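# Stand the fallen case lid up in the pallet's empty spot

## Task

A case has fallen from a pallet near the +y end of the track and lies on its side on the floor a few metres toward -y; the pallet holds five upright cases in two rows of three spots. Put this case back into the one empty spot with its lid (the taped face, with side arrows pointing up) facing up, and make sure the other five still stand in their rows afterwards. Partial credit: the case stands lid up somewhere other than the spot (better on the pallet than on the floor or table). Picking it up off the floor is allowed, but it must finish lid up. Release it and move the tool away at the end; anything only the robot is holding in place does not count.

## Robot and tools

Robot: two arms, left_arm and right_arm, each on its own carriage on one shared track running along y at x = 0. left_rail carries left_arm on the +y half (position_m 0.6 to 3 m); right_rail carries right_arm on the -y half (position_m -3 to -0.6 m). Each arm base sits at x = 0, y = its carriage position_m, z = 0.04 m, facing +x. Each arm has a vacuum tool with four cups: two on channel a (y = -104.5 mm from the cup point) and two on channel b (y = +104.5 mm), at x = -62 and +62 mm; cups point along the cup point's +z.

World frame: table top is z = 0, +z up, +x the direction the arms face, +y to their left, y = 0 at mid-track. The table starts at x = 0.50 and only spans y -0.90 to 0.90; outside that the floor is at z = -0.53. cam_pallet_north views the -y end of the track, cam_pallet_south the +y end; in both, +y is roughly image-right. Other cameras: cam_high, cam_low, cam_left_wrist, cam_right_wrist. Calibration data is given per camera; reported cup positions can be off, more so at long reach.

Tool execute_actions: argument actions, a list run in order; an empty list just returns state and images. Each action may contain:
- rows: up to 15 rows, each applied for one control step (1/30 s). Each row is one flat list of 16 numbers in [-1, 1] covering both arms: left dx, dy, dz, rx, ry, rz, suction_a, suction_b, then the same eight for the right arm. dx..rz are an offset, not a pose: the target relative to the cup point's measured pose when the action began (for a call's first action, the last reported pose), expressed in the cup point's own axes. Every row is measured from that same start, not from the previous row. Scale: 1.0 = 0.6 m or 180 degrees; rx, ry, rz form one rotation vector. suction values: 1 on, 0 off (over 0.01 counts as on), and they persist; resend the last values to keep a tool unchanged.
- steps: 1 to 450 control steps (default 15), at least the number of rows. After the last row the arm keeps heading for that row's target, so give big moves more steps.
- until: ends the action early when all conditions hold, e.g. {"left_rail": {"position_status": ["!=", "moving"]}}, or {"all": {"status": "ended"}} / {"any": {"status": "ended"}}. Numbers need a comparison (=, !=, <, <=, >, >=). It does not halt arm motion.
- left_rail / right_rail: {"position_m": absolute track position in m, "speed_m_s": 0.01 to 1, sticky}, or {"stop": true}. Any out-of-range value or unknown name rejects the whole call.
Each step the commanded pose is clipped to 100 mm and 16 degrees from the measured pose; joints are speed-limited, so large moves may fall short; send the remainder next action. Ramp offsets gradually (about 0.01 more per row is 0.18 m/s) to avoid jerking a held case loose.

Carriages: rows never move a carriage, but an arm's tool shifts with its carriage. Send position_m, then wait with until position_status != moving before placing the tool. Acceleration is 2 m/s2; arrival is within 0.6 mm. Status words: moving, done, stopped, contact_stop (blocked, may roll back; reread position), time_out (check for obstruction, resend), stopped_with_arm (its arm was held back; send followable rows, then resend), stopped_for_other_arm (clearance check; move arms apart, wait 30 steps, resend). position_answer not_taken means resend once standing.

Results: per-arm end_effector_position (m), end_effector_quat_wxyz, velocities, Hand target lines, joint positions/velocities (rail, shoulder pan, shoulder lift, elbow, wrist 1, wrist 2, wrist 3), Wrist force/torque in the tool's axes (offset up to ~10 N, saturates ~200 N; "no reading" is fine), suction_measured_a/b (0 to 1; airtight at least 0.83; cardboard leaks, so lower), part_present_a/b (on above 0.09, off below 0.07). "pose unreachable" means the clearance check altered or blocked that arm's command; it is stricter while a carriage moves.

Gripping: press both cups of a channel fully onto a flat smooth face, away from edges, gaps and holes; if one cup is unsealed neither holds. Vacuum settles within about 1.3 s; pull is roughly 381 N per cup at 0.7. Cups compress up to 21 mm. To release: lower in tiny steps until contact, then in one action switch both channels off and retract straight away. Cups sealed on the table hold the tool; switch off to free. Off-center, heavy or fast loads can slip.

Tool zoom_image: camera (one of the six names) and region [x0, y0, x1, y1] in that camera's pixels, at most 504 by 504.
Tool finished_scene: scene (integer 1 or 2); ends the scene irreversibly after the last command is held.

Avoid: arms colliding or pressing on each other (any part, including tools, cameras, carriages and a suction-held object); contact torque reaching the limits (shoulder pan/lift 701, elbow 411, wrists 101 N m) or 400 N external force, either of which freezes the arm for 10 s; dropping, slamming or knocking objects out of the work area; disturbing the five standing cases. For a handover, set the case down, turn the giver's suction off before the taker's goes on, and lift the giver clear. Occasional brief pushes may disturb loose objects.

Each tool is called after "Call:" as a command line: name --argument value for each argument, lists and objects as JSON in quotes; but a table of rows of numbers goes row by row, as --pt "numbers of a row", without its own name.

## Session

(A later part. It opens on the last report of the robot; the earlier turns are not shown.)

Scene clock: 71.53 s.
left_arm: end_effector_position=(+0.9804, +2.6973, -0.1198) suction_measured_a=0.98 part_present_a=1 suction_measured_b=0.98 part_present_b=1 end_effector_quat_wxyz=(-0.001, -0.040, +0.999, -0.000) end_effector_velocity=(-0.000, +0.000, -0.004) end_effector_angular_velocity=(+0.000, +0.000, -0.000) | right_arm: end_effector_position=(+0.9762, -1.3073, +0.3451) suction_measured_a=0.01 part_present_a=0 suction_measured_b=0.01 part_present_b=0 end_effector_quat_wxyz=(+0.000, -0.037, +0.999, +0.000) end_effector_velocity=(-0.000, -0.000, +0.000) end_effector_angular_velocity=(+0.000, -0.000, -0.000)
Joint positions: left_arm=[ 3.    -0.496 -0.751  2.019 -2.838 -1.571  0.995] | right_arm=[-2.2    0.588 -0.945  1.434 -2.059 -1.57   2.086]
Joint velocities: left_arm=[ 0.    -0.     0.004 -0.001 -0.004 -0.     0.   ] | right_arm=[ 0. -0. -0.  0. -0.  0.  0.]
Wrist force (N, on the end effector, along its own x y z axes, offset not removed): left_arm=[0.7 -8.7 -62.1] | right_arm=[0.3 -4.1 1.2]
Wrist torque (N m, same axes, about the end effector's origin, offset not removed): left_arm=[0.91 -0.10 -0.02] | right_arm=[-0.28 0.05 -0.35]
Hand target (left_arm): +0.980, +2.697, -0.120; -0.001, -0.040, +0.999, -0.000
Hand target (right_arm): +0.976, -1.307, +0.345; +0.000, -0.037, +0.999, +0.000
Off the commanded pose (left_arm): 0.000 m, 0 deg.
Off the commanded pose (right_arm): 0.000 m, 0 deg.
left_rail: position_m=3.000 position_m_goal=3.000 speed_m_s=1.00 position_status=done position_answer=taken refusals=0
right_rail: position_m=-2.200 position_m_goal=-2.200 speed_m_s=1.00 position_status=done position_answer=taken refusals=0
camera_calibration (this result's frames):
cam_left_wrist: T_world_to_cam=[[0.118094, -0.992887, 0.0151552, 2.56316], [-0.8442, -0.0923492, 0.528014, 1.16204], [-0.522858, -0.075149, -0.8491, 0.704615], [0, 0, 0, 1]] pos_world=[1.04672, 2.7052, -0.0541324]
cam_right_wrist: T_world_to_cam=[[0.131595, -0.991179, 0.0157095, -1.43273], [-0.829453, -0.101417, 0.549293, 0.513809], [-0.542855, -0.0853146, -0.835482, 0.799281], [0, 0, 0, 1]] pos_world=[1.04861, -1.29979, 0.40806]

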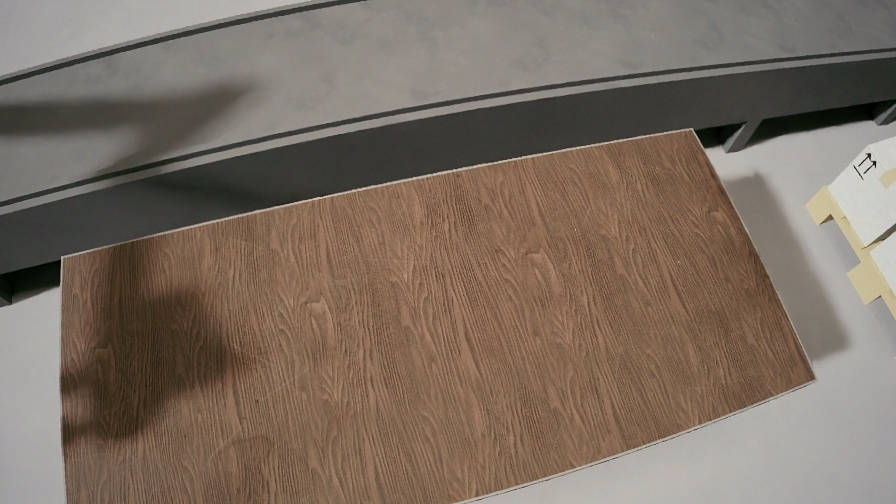

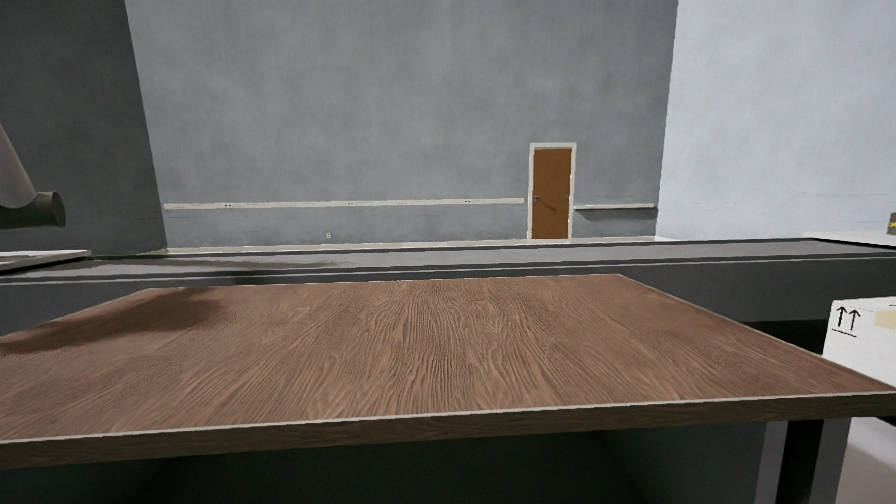

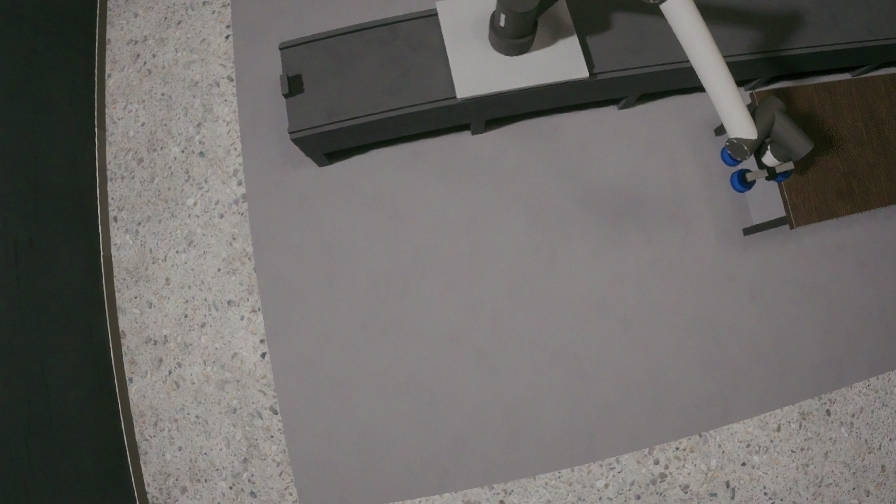

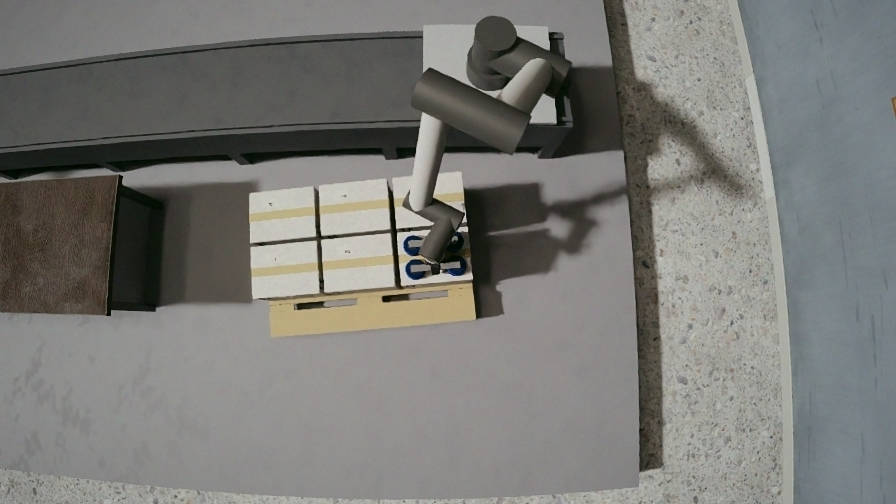

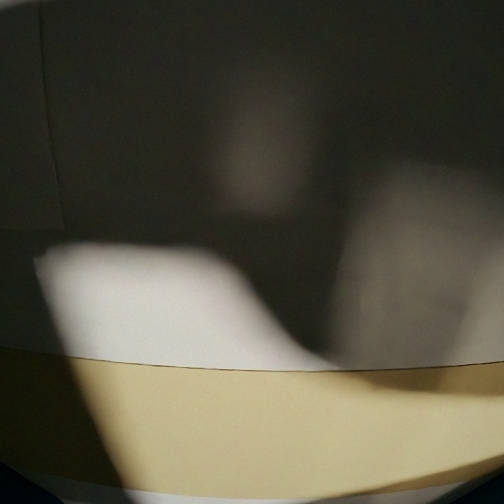

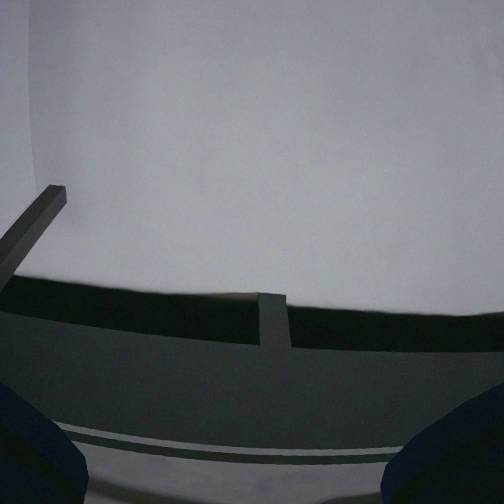

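Call:
execute_actions --actions '[{"rows": [[0,0,0.003,0,0,0,1,1,0,0,0,0,0,0,0,0]], "steps": 1}]'

Scene clock: 71.73 s.
left_arm: end_effector_position=(+0.9804, +2.6973, -0.1202) suction_measured_a=0.98 part_present_a=1 suction_measured_b=0.98 part_present_b=1 end_effector_quat_wxyz=(-0.001, -0.040, +0.999, -0.000) end_effector_velocity=(+0.000, -0.000, -0.003) end_effector_angular_velocity=(-0.000, -0.000, -0.000) | right_arm: end_effector_position=(+0.9762, -1.3073, +0.3451) suction_measured_a=0.01 part_present_a=0 suction_measured_b=0.01 part_present_b=0 end_effector_quat_wxyz=(+0.000, -0.037, +0.999, +0.000) end_effector_velocity=(-0.000, +0.000, -0.000) end_effector_angular_velocity=(-0.000, +0.000, -0.000)
Joint positions: left_arm=[ 3.    -0.496 -0.75   2.019 -2.839 -1.571  0.995] | right_arm=[-2.2    0.588 -0.945  1.434 -2.059 -1.57   2.086]
Joint velocities: left_arm=[ 0.     0.     0.004 -0.001 -0.004 -0.     0.   ] | right_arm=[ 0.  0.  0. -0.  0. -0.  0.]
Wrist force (N, on the end effector, along its own x y z axes, offset not removed): left_arm=[0.9 -5.9 -63.6] | right_arm=[-0.7 -3.9 2.9]
Wrist torque (N m, same axes, about the end effector's origin, offset not removed): left_arm=[1.21 -0.23 0.08] | right_arm=[-0.23 0.11 -0.35]
Hand target (left_arm): +0.980, +2.697, -0.122; -0.001, -0.040, +0.999, +0.000
Hand target (right_arm): +0.976, -1.307, +0.345; +0.000, -0.037, +0.999, +0.000
Off the commanded pose (left_arm): 0.001 m, 0 deg.
Off the commanded pose (right_arm): 0.000 m, 0 deg.
left_rail: position_m=3.000 position_m_goal=3.000 speed_m_s=1.00 position_status=done position_answer=taken refusals=0
right_rail: position_m=-2.200 position_m_goal=-2.200 speed_m_s=1.00 position_status=done position_answer=taken refusals=0
camera_calibration (this result's frames):
cam_left_wrist: T_world_to_cam=[[0.118094, -0.992887, 0.0151582, 2.56317], [-0.844202, -0.0923481, 0.52801, 1.16224], [-0.522855, -0.0751513, -0.849103, 0.704301], [0, 0, 0, 1]] pos_world=[1.04672, 2.7052, -0.0545046]
cam_right_wrist: T_world_to_cam=[[0.131595, -0.991179, 0.0157094, -1.43273], [-0.829453, -0.101417, 0.549293, 0.513809], [-0.542855, -0.0853145, -0.835482, 0.799281], [0, 0, 0, 1]] pos_world=[1.04861, -1.29979, 0.408061]

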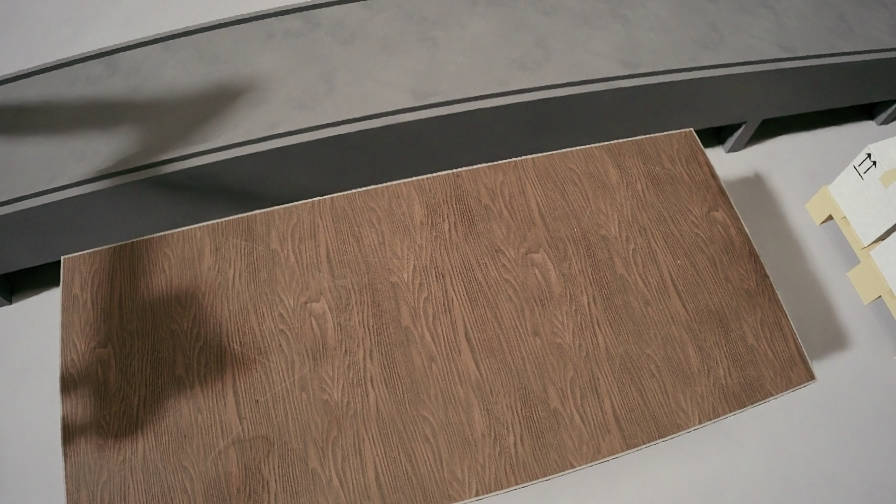

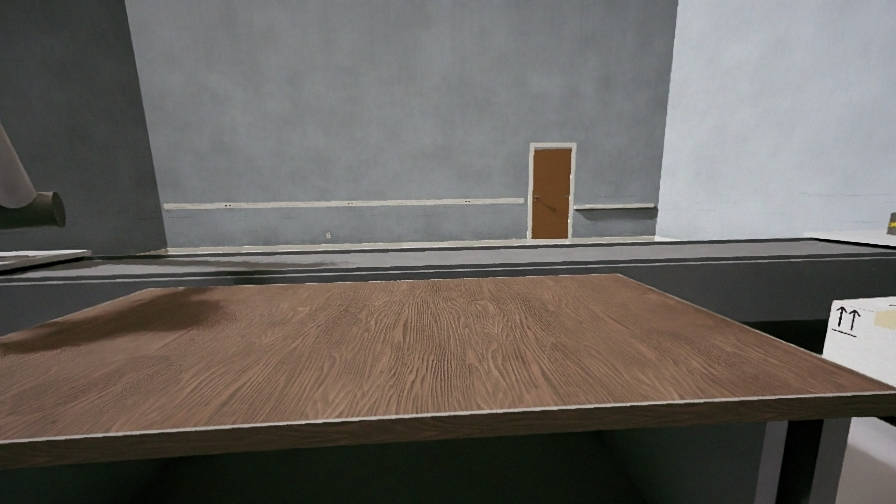

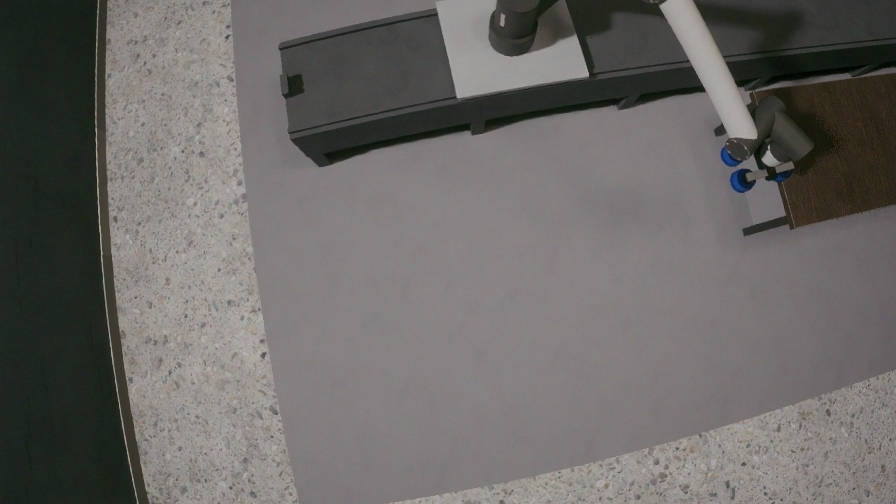

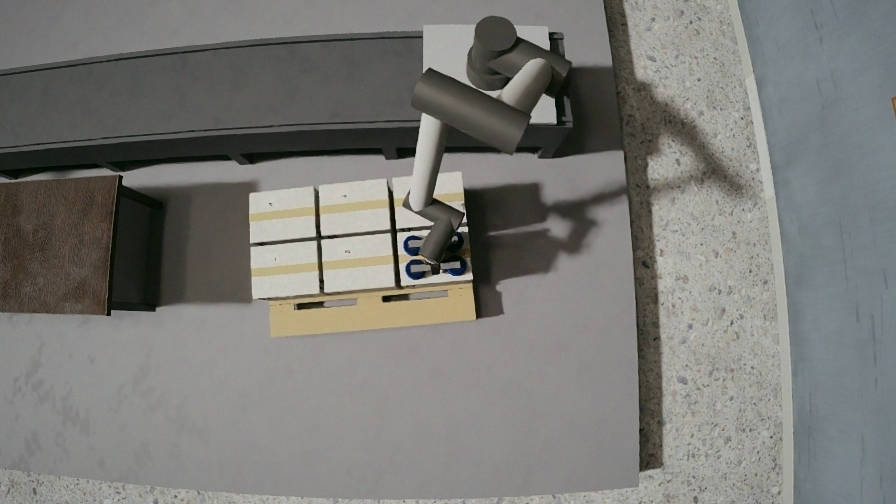

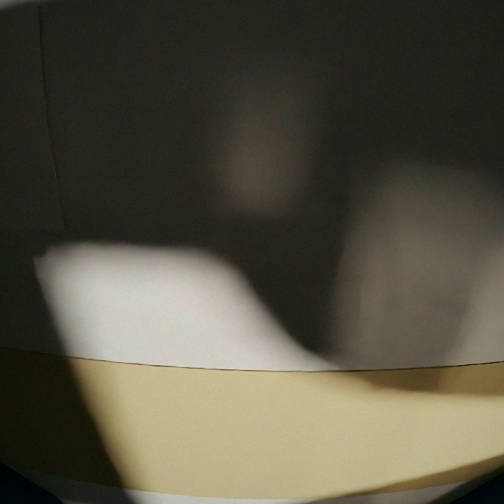

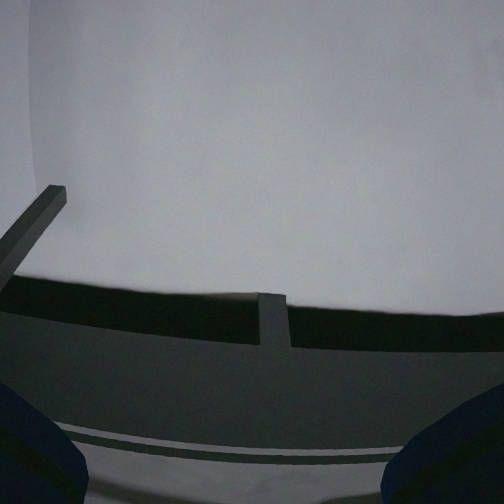

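Call:
execute_actions --actions '[]'

Scene clock: 71.97 s.
left_arm: end_effector_position=(+0.9804, +2.6973, -0.1214) suction_measured_a=0.98 part_present_a=1 suction_measured_b=0.98 part_present_b=1 end_effector_quat_wxyz=(-0.001, -0.040, +0.999, +0.000) end_effector_velocity=(+0.000, -0.000, -0.002) end_effector_angular_velocity=(+0.000, +0.000, -0.000) | right_arm: end_effector_position=(+0.9762, -1.3073, +0.3451) suction_measured_a=0.01 part_present_a=0 suction_measured_b=0.01 part_present_b=0 end_effector_quat_wxyz=(+0.000, -0.037, +0.999, +0.000) end_effector_velocity=(-0.000, -0.000, +0.000) end_effector_angular_velocity=(+0.000, -0.000, -0.000)
Joint positions: left_arm=[ 3.    -0.496 -0.749  2.019 -2.84  -1.571  0.995] | right_arm=[-2.2    0.588 -0.945  1.434 -2.059 -1.57   2.086]
Joint velocities: left_arm=[ 0.    -0.     0.003 -0.    -0.002 -0.     0.   ] | right_arm=[ 0. -0. -0.  0. -0.  0.  0.]
Wrist force (N, on the end effector, along its own x y z axes, offset not removed): left_arm=[3.6 -6.6 -58.1] | right_arm=[-1.8 -4.6 2.0]
Wrist torque (N m, same axes, about the end effector's origin, offset not removed): left_arm=[1.26 -0.95 0.05] | right_arm=[-0.36 0.26 -0.36]
Hand target (left_arm): +0.980, +2.697, -0.122; -0.001, -0.040, +0.999, +0.000
Hand target (right_arm): +0.976, -1.307, +0.345; +0.000, -0.037, +0.999, +0.000
Off the commanded pose (left_arm): 0.000 m, 0 deg.
Off the commanded pose (right_arm): 0.000 m, 0 deg.
left_rail: position_m=3.000 position_m_goal=3.000 speed_m_s=1.00 position_status=done position_answer=taken refusals=0
right_rail: position_m=-2.200 position_m_goal=-2.200 speed_m_s=1.00 position_status=done position_answer=taken refusals=0
camera_calibration (this result's frames):
cam_left_wrist: T_world_to_cam=[[0.118094, -0.992887, 0.0151494, 2.56319], [-0.844195, -0.092352, 0.528021, 1.16286], [-0.522866, -0.0751451, -0.849096, 0.703293], [0, 0, 0, 1]] pos_world=[1.04671, 2.7052, -0.0556838]
cam_right_wrist: T_world_to_cam=[[0.131595, -0.991179, 0.0157095, -1.43273], [-0.829453, -0.101417, 0.549293, 0.51381], [-0.542855, -0.0853144, -0.835482, 0.799281], [0, 0, 0, 1]] pos_world=[1.04861, -1.29979, 0.408061]

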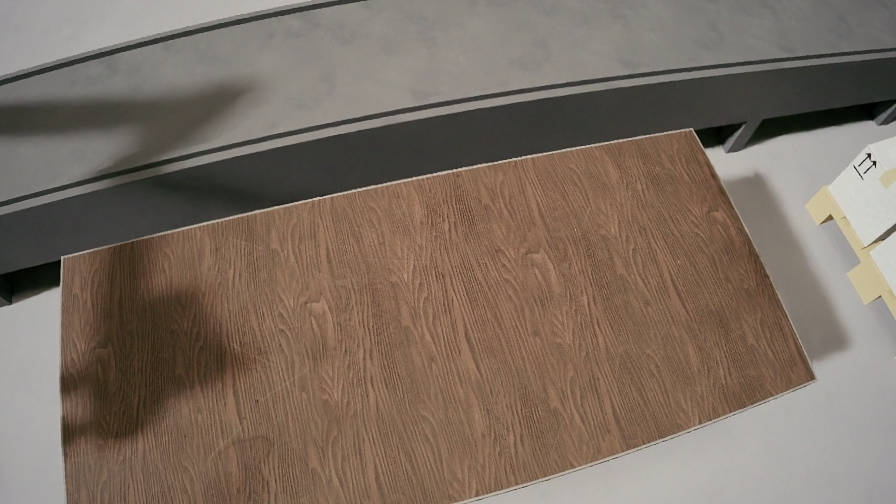

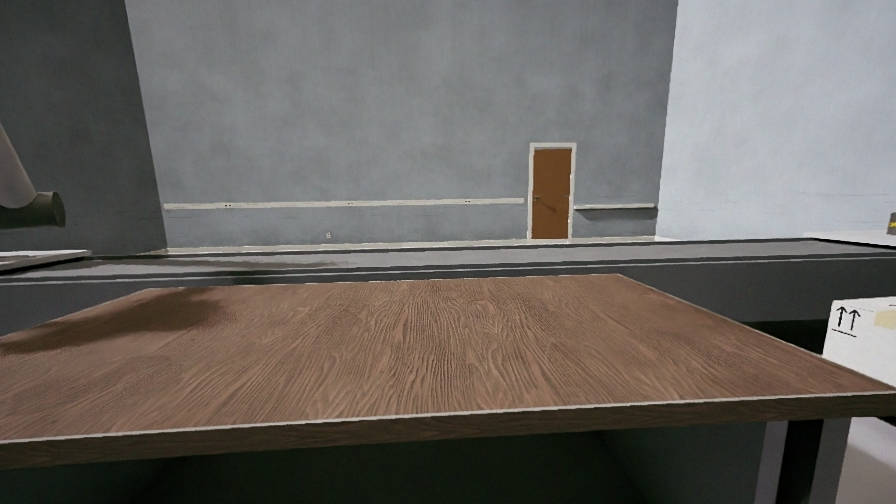

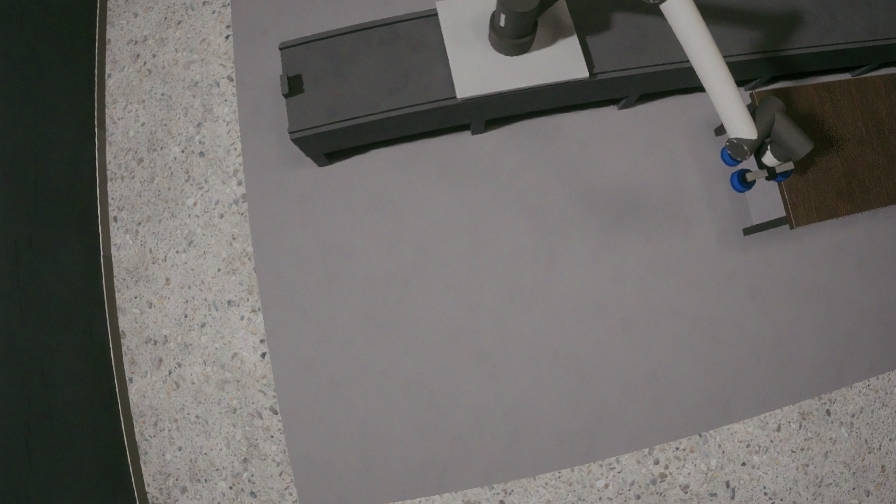

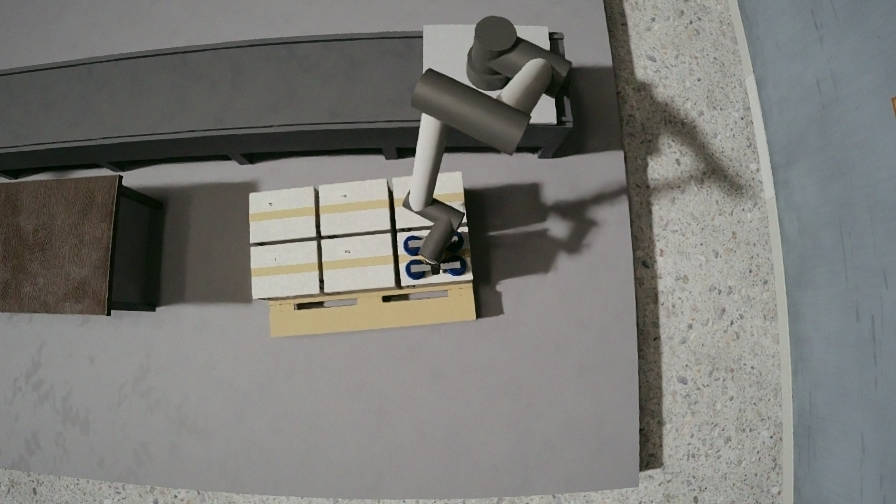

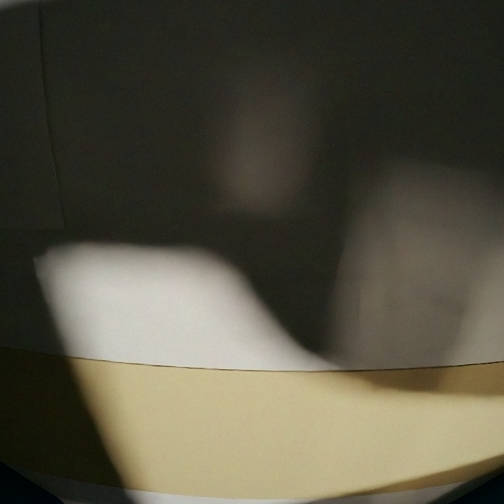

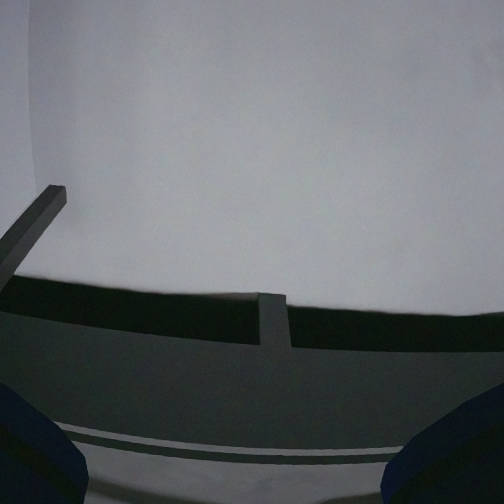

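Call:
execute_actions --actions '[{"rows": [[0,0,0.003,0,0,0,1,1,0,0,0,0,0,0,0,0]], "steps": 1}]'

Scene clock: 73.03 s.
left_arm: end_effector_position=(+0.9804, +2.6973, -0.1216) suction_measured_a=0.98 part_present_a=1 suction_measured_b=0.98 part_present_b=1 end_effector_quat_wxyz=(-0.001, -0.040, +0.999, -0.000) end_effector_velocity=(+0.000, -0.000, -0.003) end_effector_angular_velocity=(-0.000, -0.000, +0.000) | right_arm: end_effector_position=(+0.9762, -1.3073, +0.3451) suction_measured_a=0.01 part_present_a=0 suction_measured_b=0.01 part_present_b=0 end_effector_quat_wxyz=(+0.000, -0.037, +0.999, +0.000) end_effector_velocity=(-0.000, +0.000, +0.000) end_effector_angular_velocity=(+0.000, -0.000, +0.000)
Joint positions: left_arm=[ 3.    -0.496 -0.748  2.019 -2.84  -1.571  0.995] | right_arm=[-2.2    0.588 -0.945  1.434 -2.059 -1.57   2.086]
Joint velocities: left_arm=[ 0.    -0.     0.004 -0.001 -0.003  0.    -0.   ] | right_arm=[ 0.  0. -0.  0. -0. -0. -0.]
Wrist force (N, on the end effector, along its own x y z axes, offset not removed): left_arm=[8.2 5.5 -71.4] | right_arm=[-4.0 -5.9 1.4]
Wrist torque (N m, same axes, about the end effector's origin, offset not removed): left_arm=[3.14 -0.72 0.43] | right_arm=[-0.64 0.58 -0.34]
Hand target (left_arm): +0.980, +2.697, -0.123; -0.001, -0.040, +0.999, +0.000
Hand target (right_arm): +0.976, -1.307, +0.345; +0.000, -0.037, +0.999, +0.000
Off the commanded pose (left_arm): 0.002 m, 0 deg.
Off the commanded pose (right_arm): 0.000 m, 0 deg.
left_rail: position_m=3.000 position_m_goal=3.000 speed_m_s=1.00 position_status=done position_answer=taken refusals=0
right_rail: position_m=-2.200 position_m_goal=-2.200 speed_m_s=1.00 position_status=done position_answer=taken refusals=0
camera_calibration (this result's frames):
cam_left_wrist: T_world_to_cam=[[0.118094, -0.992887, 0.0151544, 2.56319], [-0.844199, -0.0923498, 0.528015, 1.163], [-0.52286, -0.0751486, -0.8491, 0.703072], [0, 0, 0, 1]] pos_world=[1.04672, 2.7052, -0.0559485]
cam_right_wrist: T_world_to_cam=[[0.131595, -0.991179, 0.0157095, -1.43273], [-0.829453, -0.101417, 0.549293, 0.513809], [-0.542855, -0.0853145, -0.835482, 0.799281], [0, 0, 0, 1]] pos_world=[1.04861, -1.29979, 0.408061]

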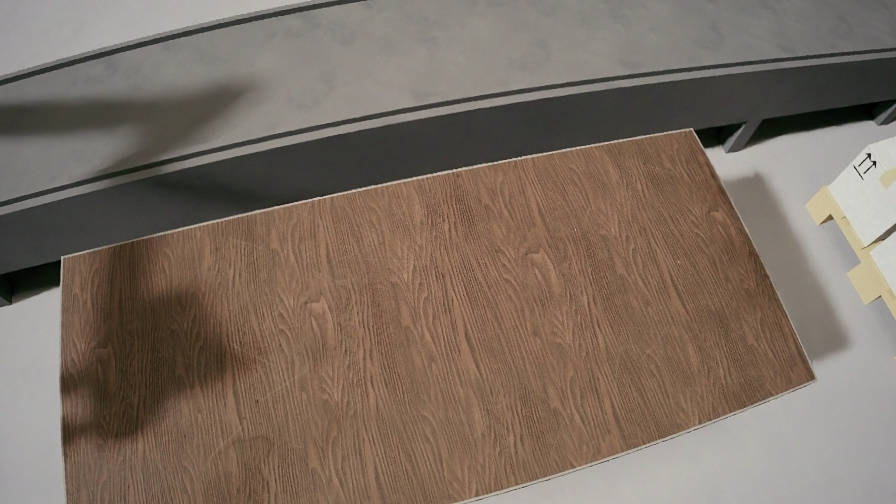

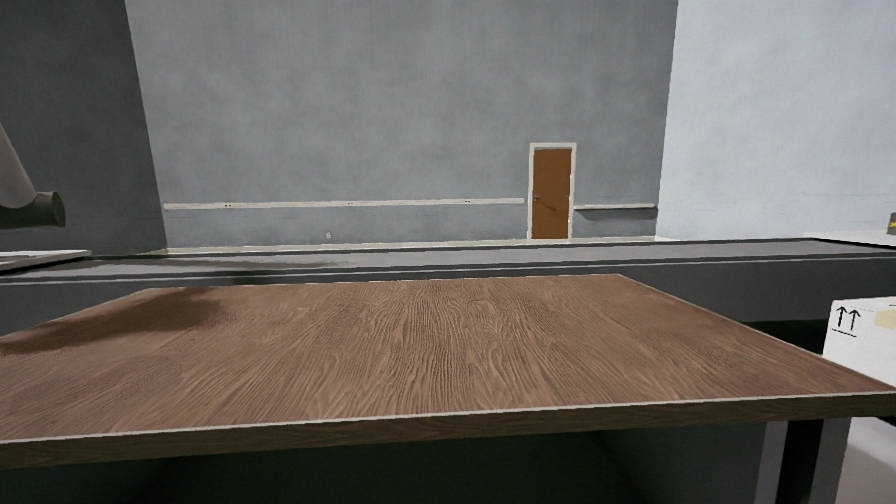

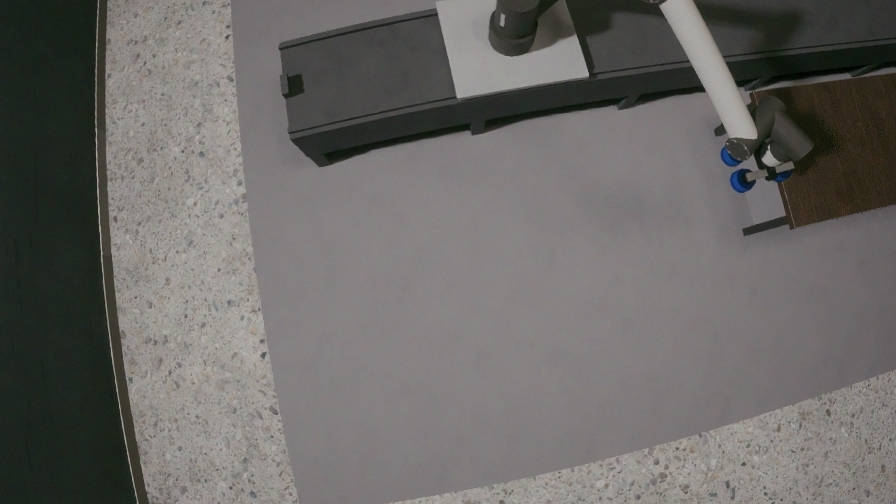

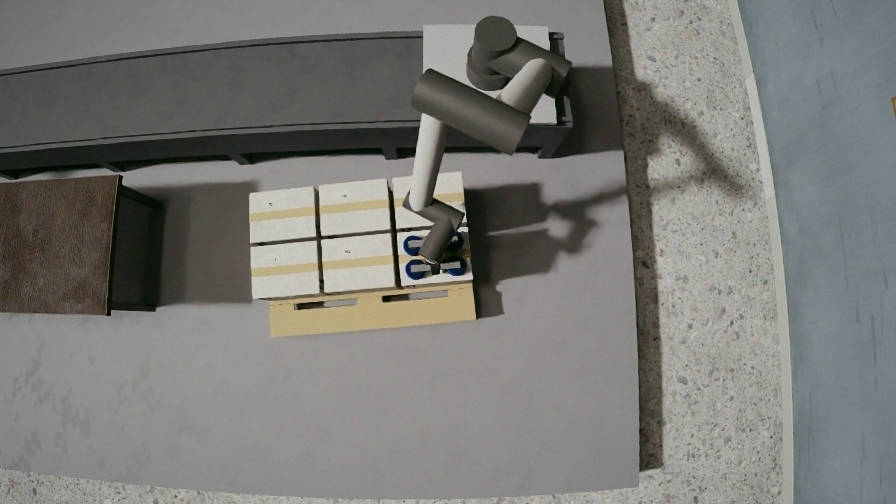

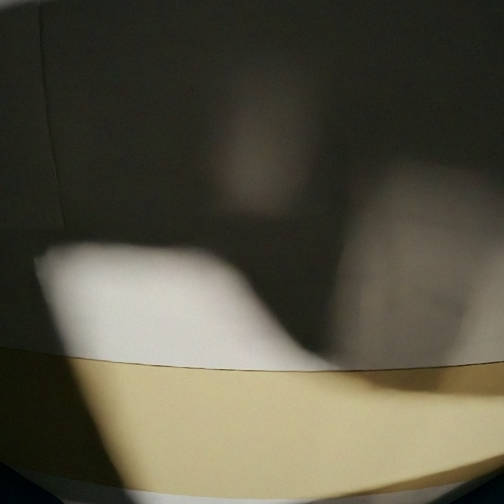

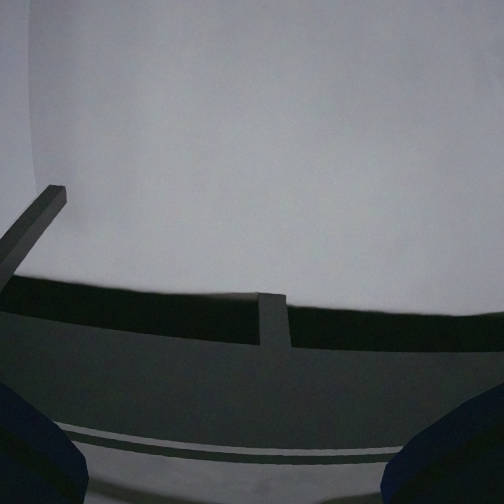

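Call:
execute_actions --actions '[]'

Scene clock: 73.23 s.
left_arm: end_effector_position=(+0.9804, +2.6973, -0.1224) suction_measured_a=0.98 part_present_a=1 suction_measured_b=0.98 part_present_b=1 end_effector_quat_wxyz=(-0.001, -0.040, +0.999, -0.000) end_effector_velocity=(-0.000, +0.000, -0.002) end_effector_angular_velocity=(-0.000, -0.001, +0.000) | right_arm: end_effector_position=(+0.9762, -1.3073, +0.3451) suction_measured_a=0.01 part_present_a=0 suction_measured_b=0.01 part_present_b=0 end_effector_quat_wxyz=(+0.000, -0.037, +0.999, +0.000) end_effector_velocity=(-0.000, -0.000, +0.000) end_effector_angular_velocity=(+0.000, -0.000, -0.000)
Joint positions: left_arm=[ 3.    -0.496 -0.747  2.019 -2.841 -1.571  0.995] | right_arm=[-2.2    0.588 -0.945  1.434 -2.059 -1.57   2.086]
Joint velocities: left_arm=[ 0.     0.     0.002  0.    -0.003 -0.     0.   ] | right_arm=[ 0.  0. -0.  0. -0. -0.  0.]
Wrist force (N, on the end effector, along its own x y z axes, offset not removed): left_arm=[94.8 63.8 -200.0] | right_arm=[-0.4 -4.1 2.0]
Wrist torque (N m, same axes, about the end effector's origin, offset not removed): left_arm=[8.04 1.14 1.39] | right_arm=[-0.22 0.04 -0.38]
Hand target (left_arm): +0.980, +2.697, -0.123; -0.001, -0.040, +0.999, +0.000
Hand target (right_arm): +0.976, -1.307, +0.345; +0.000, -0.037, +0.999, +0.000
Off the commanded pose (left_arm): 0.001 m, 0 deg.
Off the commanded pose (right_arm): 0.000 m, 0 deg.
left_rail: position_m=3.000 position_m_goal=3.000 speed_m_s=1.00 position_status=done position_answer=taken refusals=0
right_rail: position_m=-2.200 position_m_goal=-2.200 speed_m_s=1.00 position_status=done position_answer=taken refusals=0
camera_calibration (this result's frames):
cam_left_wrist: T_world_to_cam=[[0.11809, -0.992885, 0.015321, 2.56322], [-0.844333, -0.0922772, 0.527813, 1.16332], [-0.522644, -0.0752655, -0.849222, 0.70251], [0, 0, 0, 1]] pos_world=[1.0467, 2.70521, -0.0566984]
cam_right_wrist: T_world_to_cam=[[0.131595, -0.991179, 0.0157095, -1.43273], [-0.829453, -0.101417, 0.549293, 0.51381], [-0.542855, -0.0853144, -0.835482, 0.799281], [0, 0, 0, 1]] pos_world=[1.04861, -1.29979, 0.408061]

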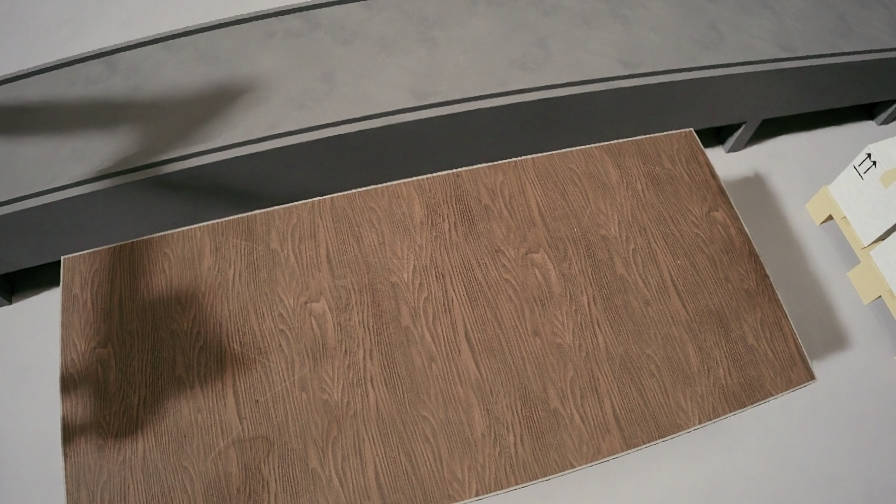

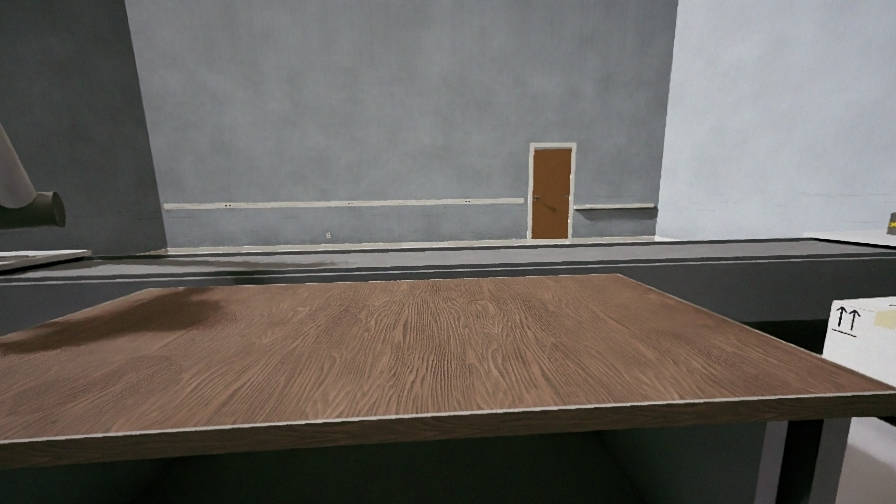

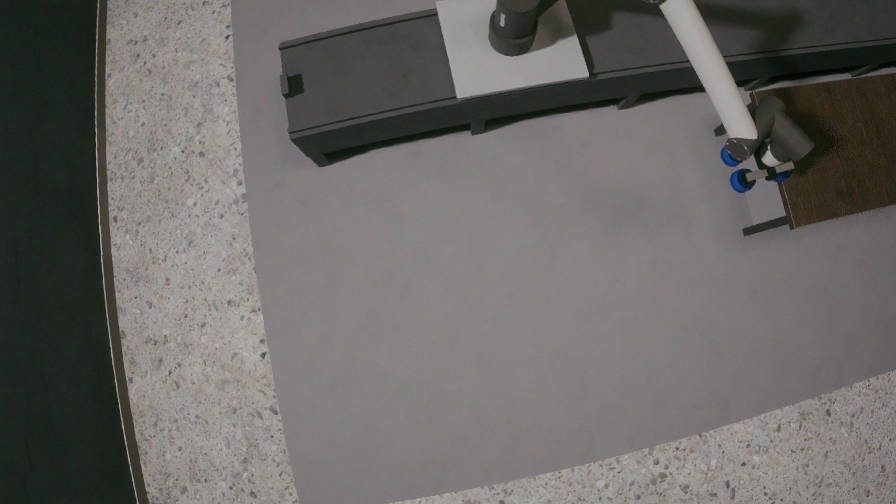

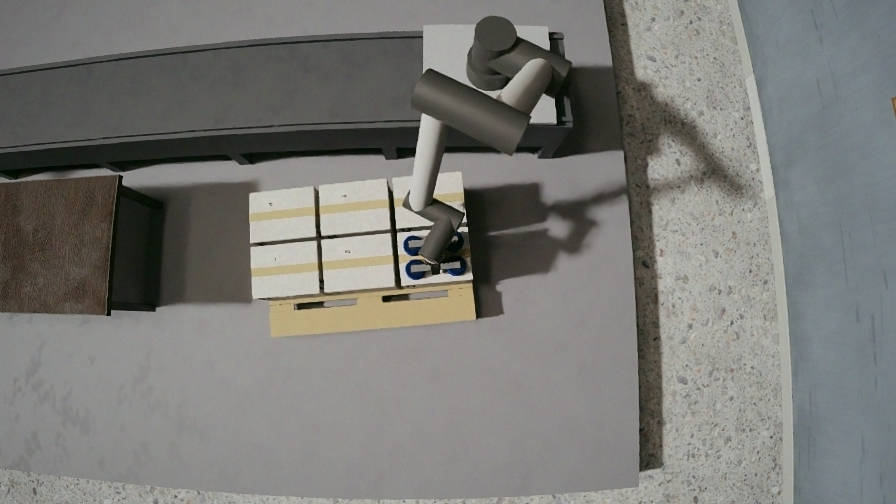

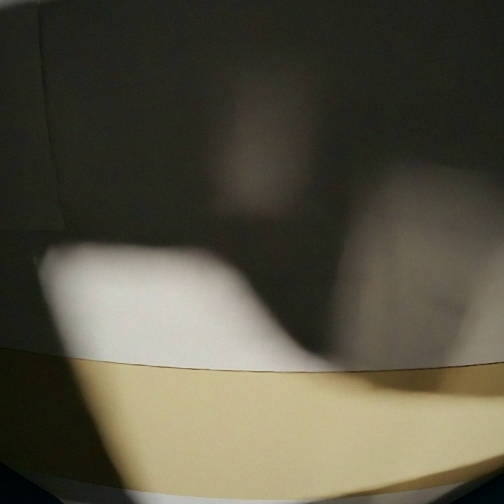

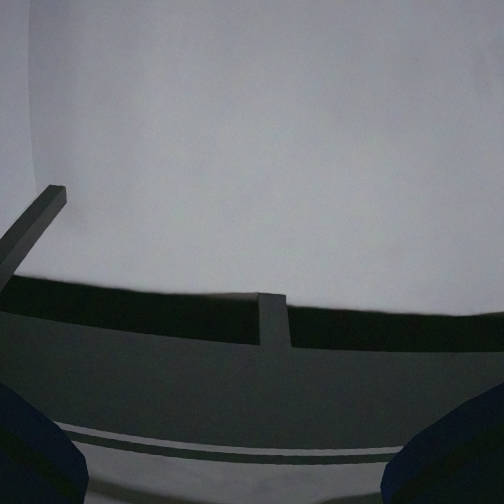

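Call:
execute_actions --actions '[{"rows": [[0,0,-0.001,0,0,0,1,1,0,0,0,0,0,0,0,0]], "steps": 1}]'

Scene clock: 73.37 s.
left_arm: end_effector_position=(+0.9804, +2.6973, -0.1226) suction_measured_a=0.98 part_present_a=1 suction_measured_b=0.98 part_present_b=1 end_effector_quat_wxyz=(-0.001, -0.040, +0.999, -0.000) end_effector_velocity=(-0.000, +0.000, -0.000) end_effector_angular_velocity=(+0.000, +0.000, +0.000) | right_arm: end_effector_position=(+0.9762, -1.3073, +0.3451) suction_measured_a=0.01 part_present_a=0 suction_measured_b=0.01 part_present_b=0 end_effector_quat_wxyz=(+0.000, -0.037, +0.999, +0.000) end_effector_velocity=(+0.000, +0.000, -0.000) end_effector_angular_velocity=(-0.000, +0.000, -0.000)
Joint positions: left_arm=[ 3.    -0.496 -0.747  2.019 -2.841 -1.571  0.995] | right_arm=[-2.2    0.588 -0.945  1.434 -2.059 -1.57   2.086]
Joint velocities: left_arm=[ 0.  0.  0. -0.  0. -0. -0.] | right_arm=[ 0.  0.  0.  0. -0. -0.  0.]
Wrist force (N, on the end effector, along its own x y z axes, offset not removed): left_arm=[120.6 73.6 -200.0] | right_arm=[-0.3 -4.3 1.8]
Wrist torque (N m, same axes, about the end effector's origin, offset not removed): left_arm=[7.71 1.16 1.05] | right_arm=[-0.33 0.06 -0.40]
Hand target (left_arm): +0.980, +2.697, -0.122; -0.001, -0.040, +0.999, -0.000
Hand target (right_arm): +0.976, -1.307, +0.345; +0.000, -0.037, +0.999, +0.000
Off the commanded pose (left_arm): 0.001 m, 0 deg.
Off the commanded pose (right_arm): 0.000 m, 0 deg.
left_rail: position_m=3.000 position_m_goal=3.000 speed_m_s=1.00 position_status=done position_answer=taken refusals=0
right_rail: position_m=-2.200 position_m_goal=-2.200 speed_m_s=1.00 position_status=done position_answer=taken refusals=0
camera_calibration (this result's frames):
cam_left_wrist: T_world_to_cam=[[0.118089, -0.992885, 0.0153362, 2.56323], [-0.844345, -0.0922704, 0.527795, 1.16339], [-0.522624, -0.075276, -0.849234, 0.702368], [0, 0, 0, 1]] pos_world=[1.04669, 2.70521, -0.0568679]
cam_right_wrist: T_world_to_cam=[[0.131595, -0.991179, 0.0157094, -1.43273], [-0.829453, -0.101417, 0.549293, 0.513809], [-0.542855, -0.0853145, -0.835482, 0.799281], [0, 0, 0, 1]] pos_world=[1.04861, -1.29979, 0.408061]

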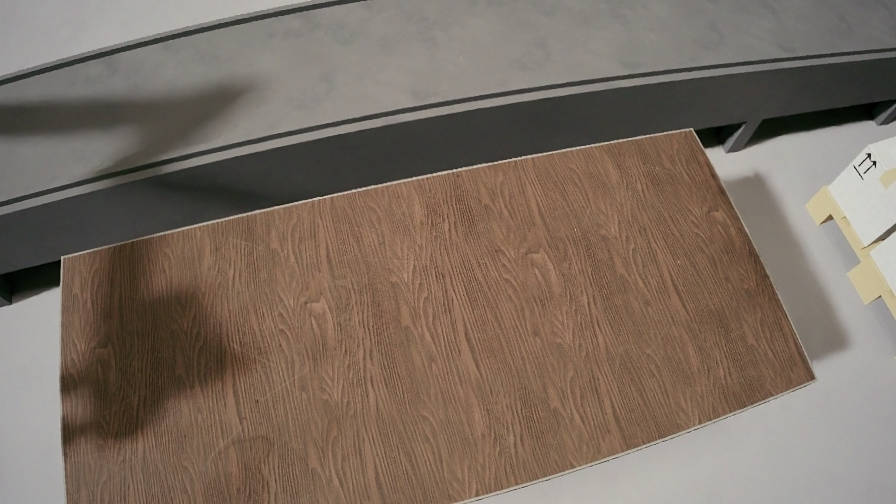

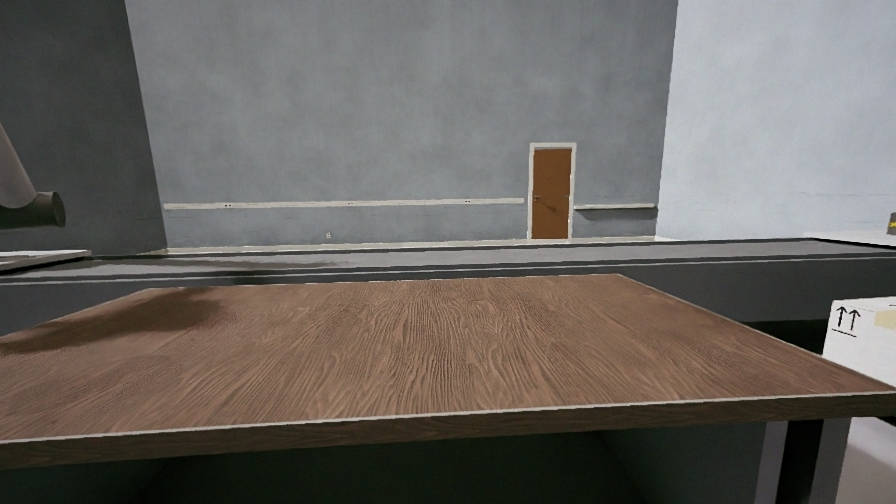

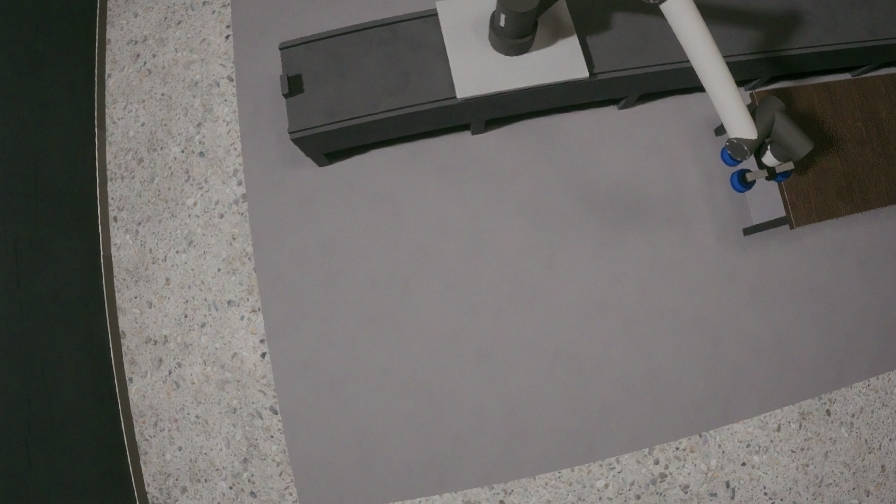

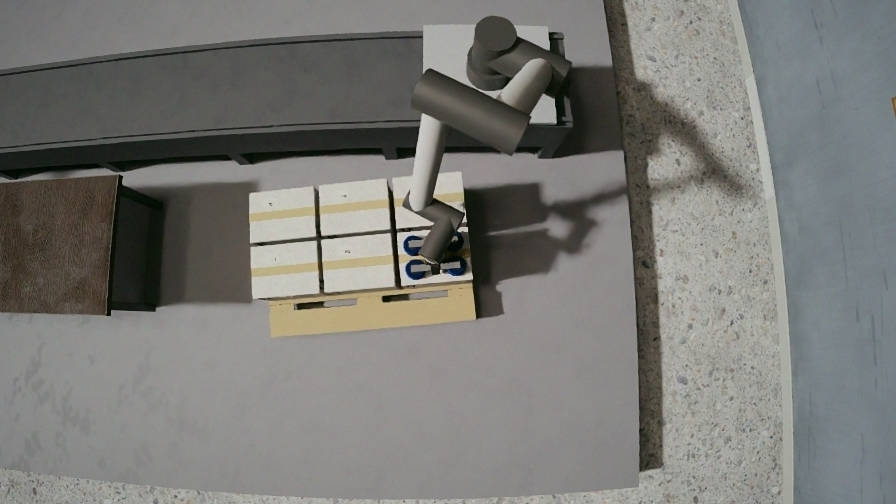

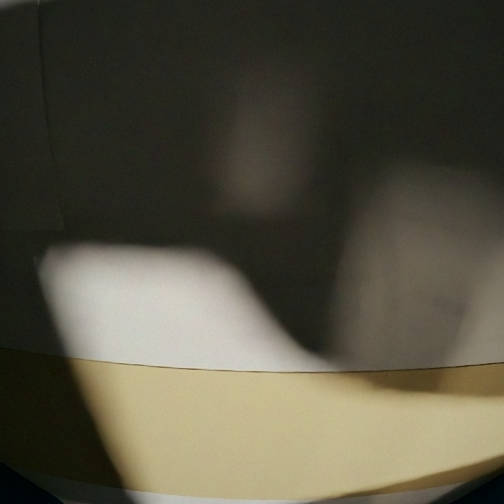

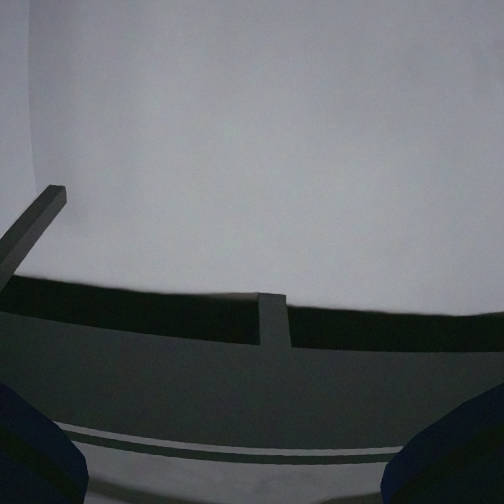

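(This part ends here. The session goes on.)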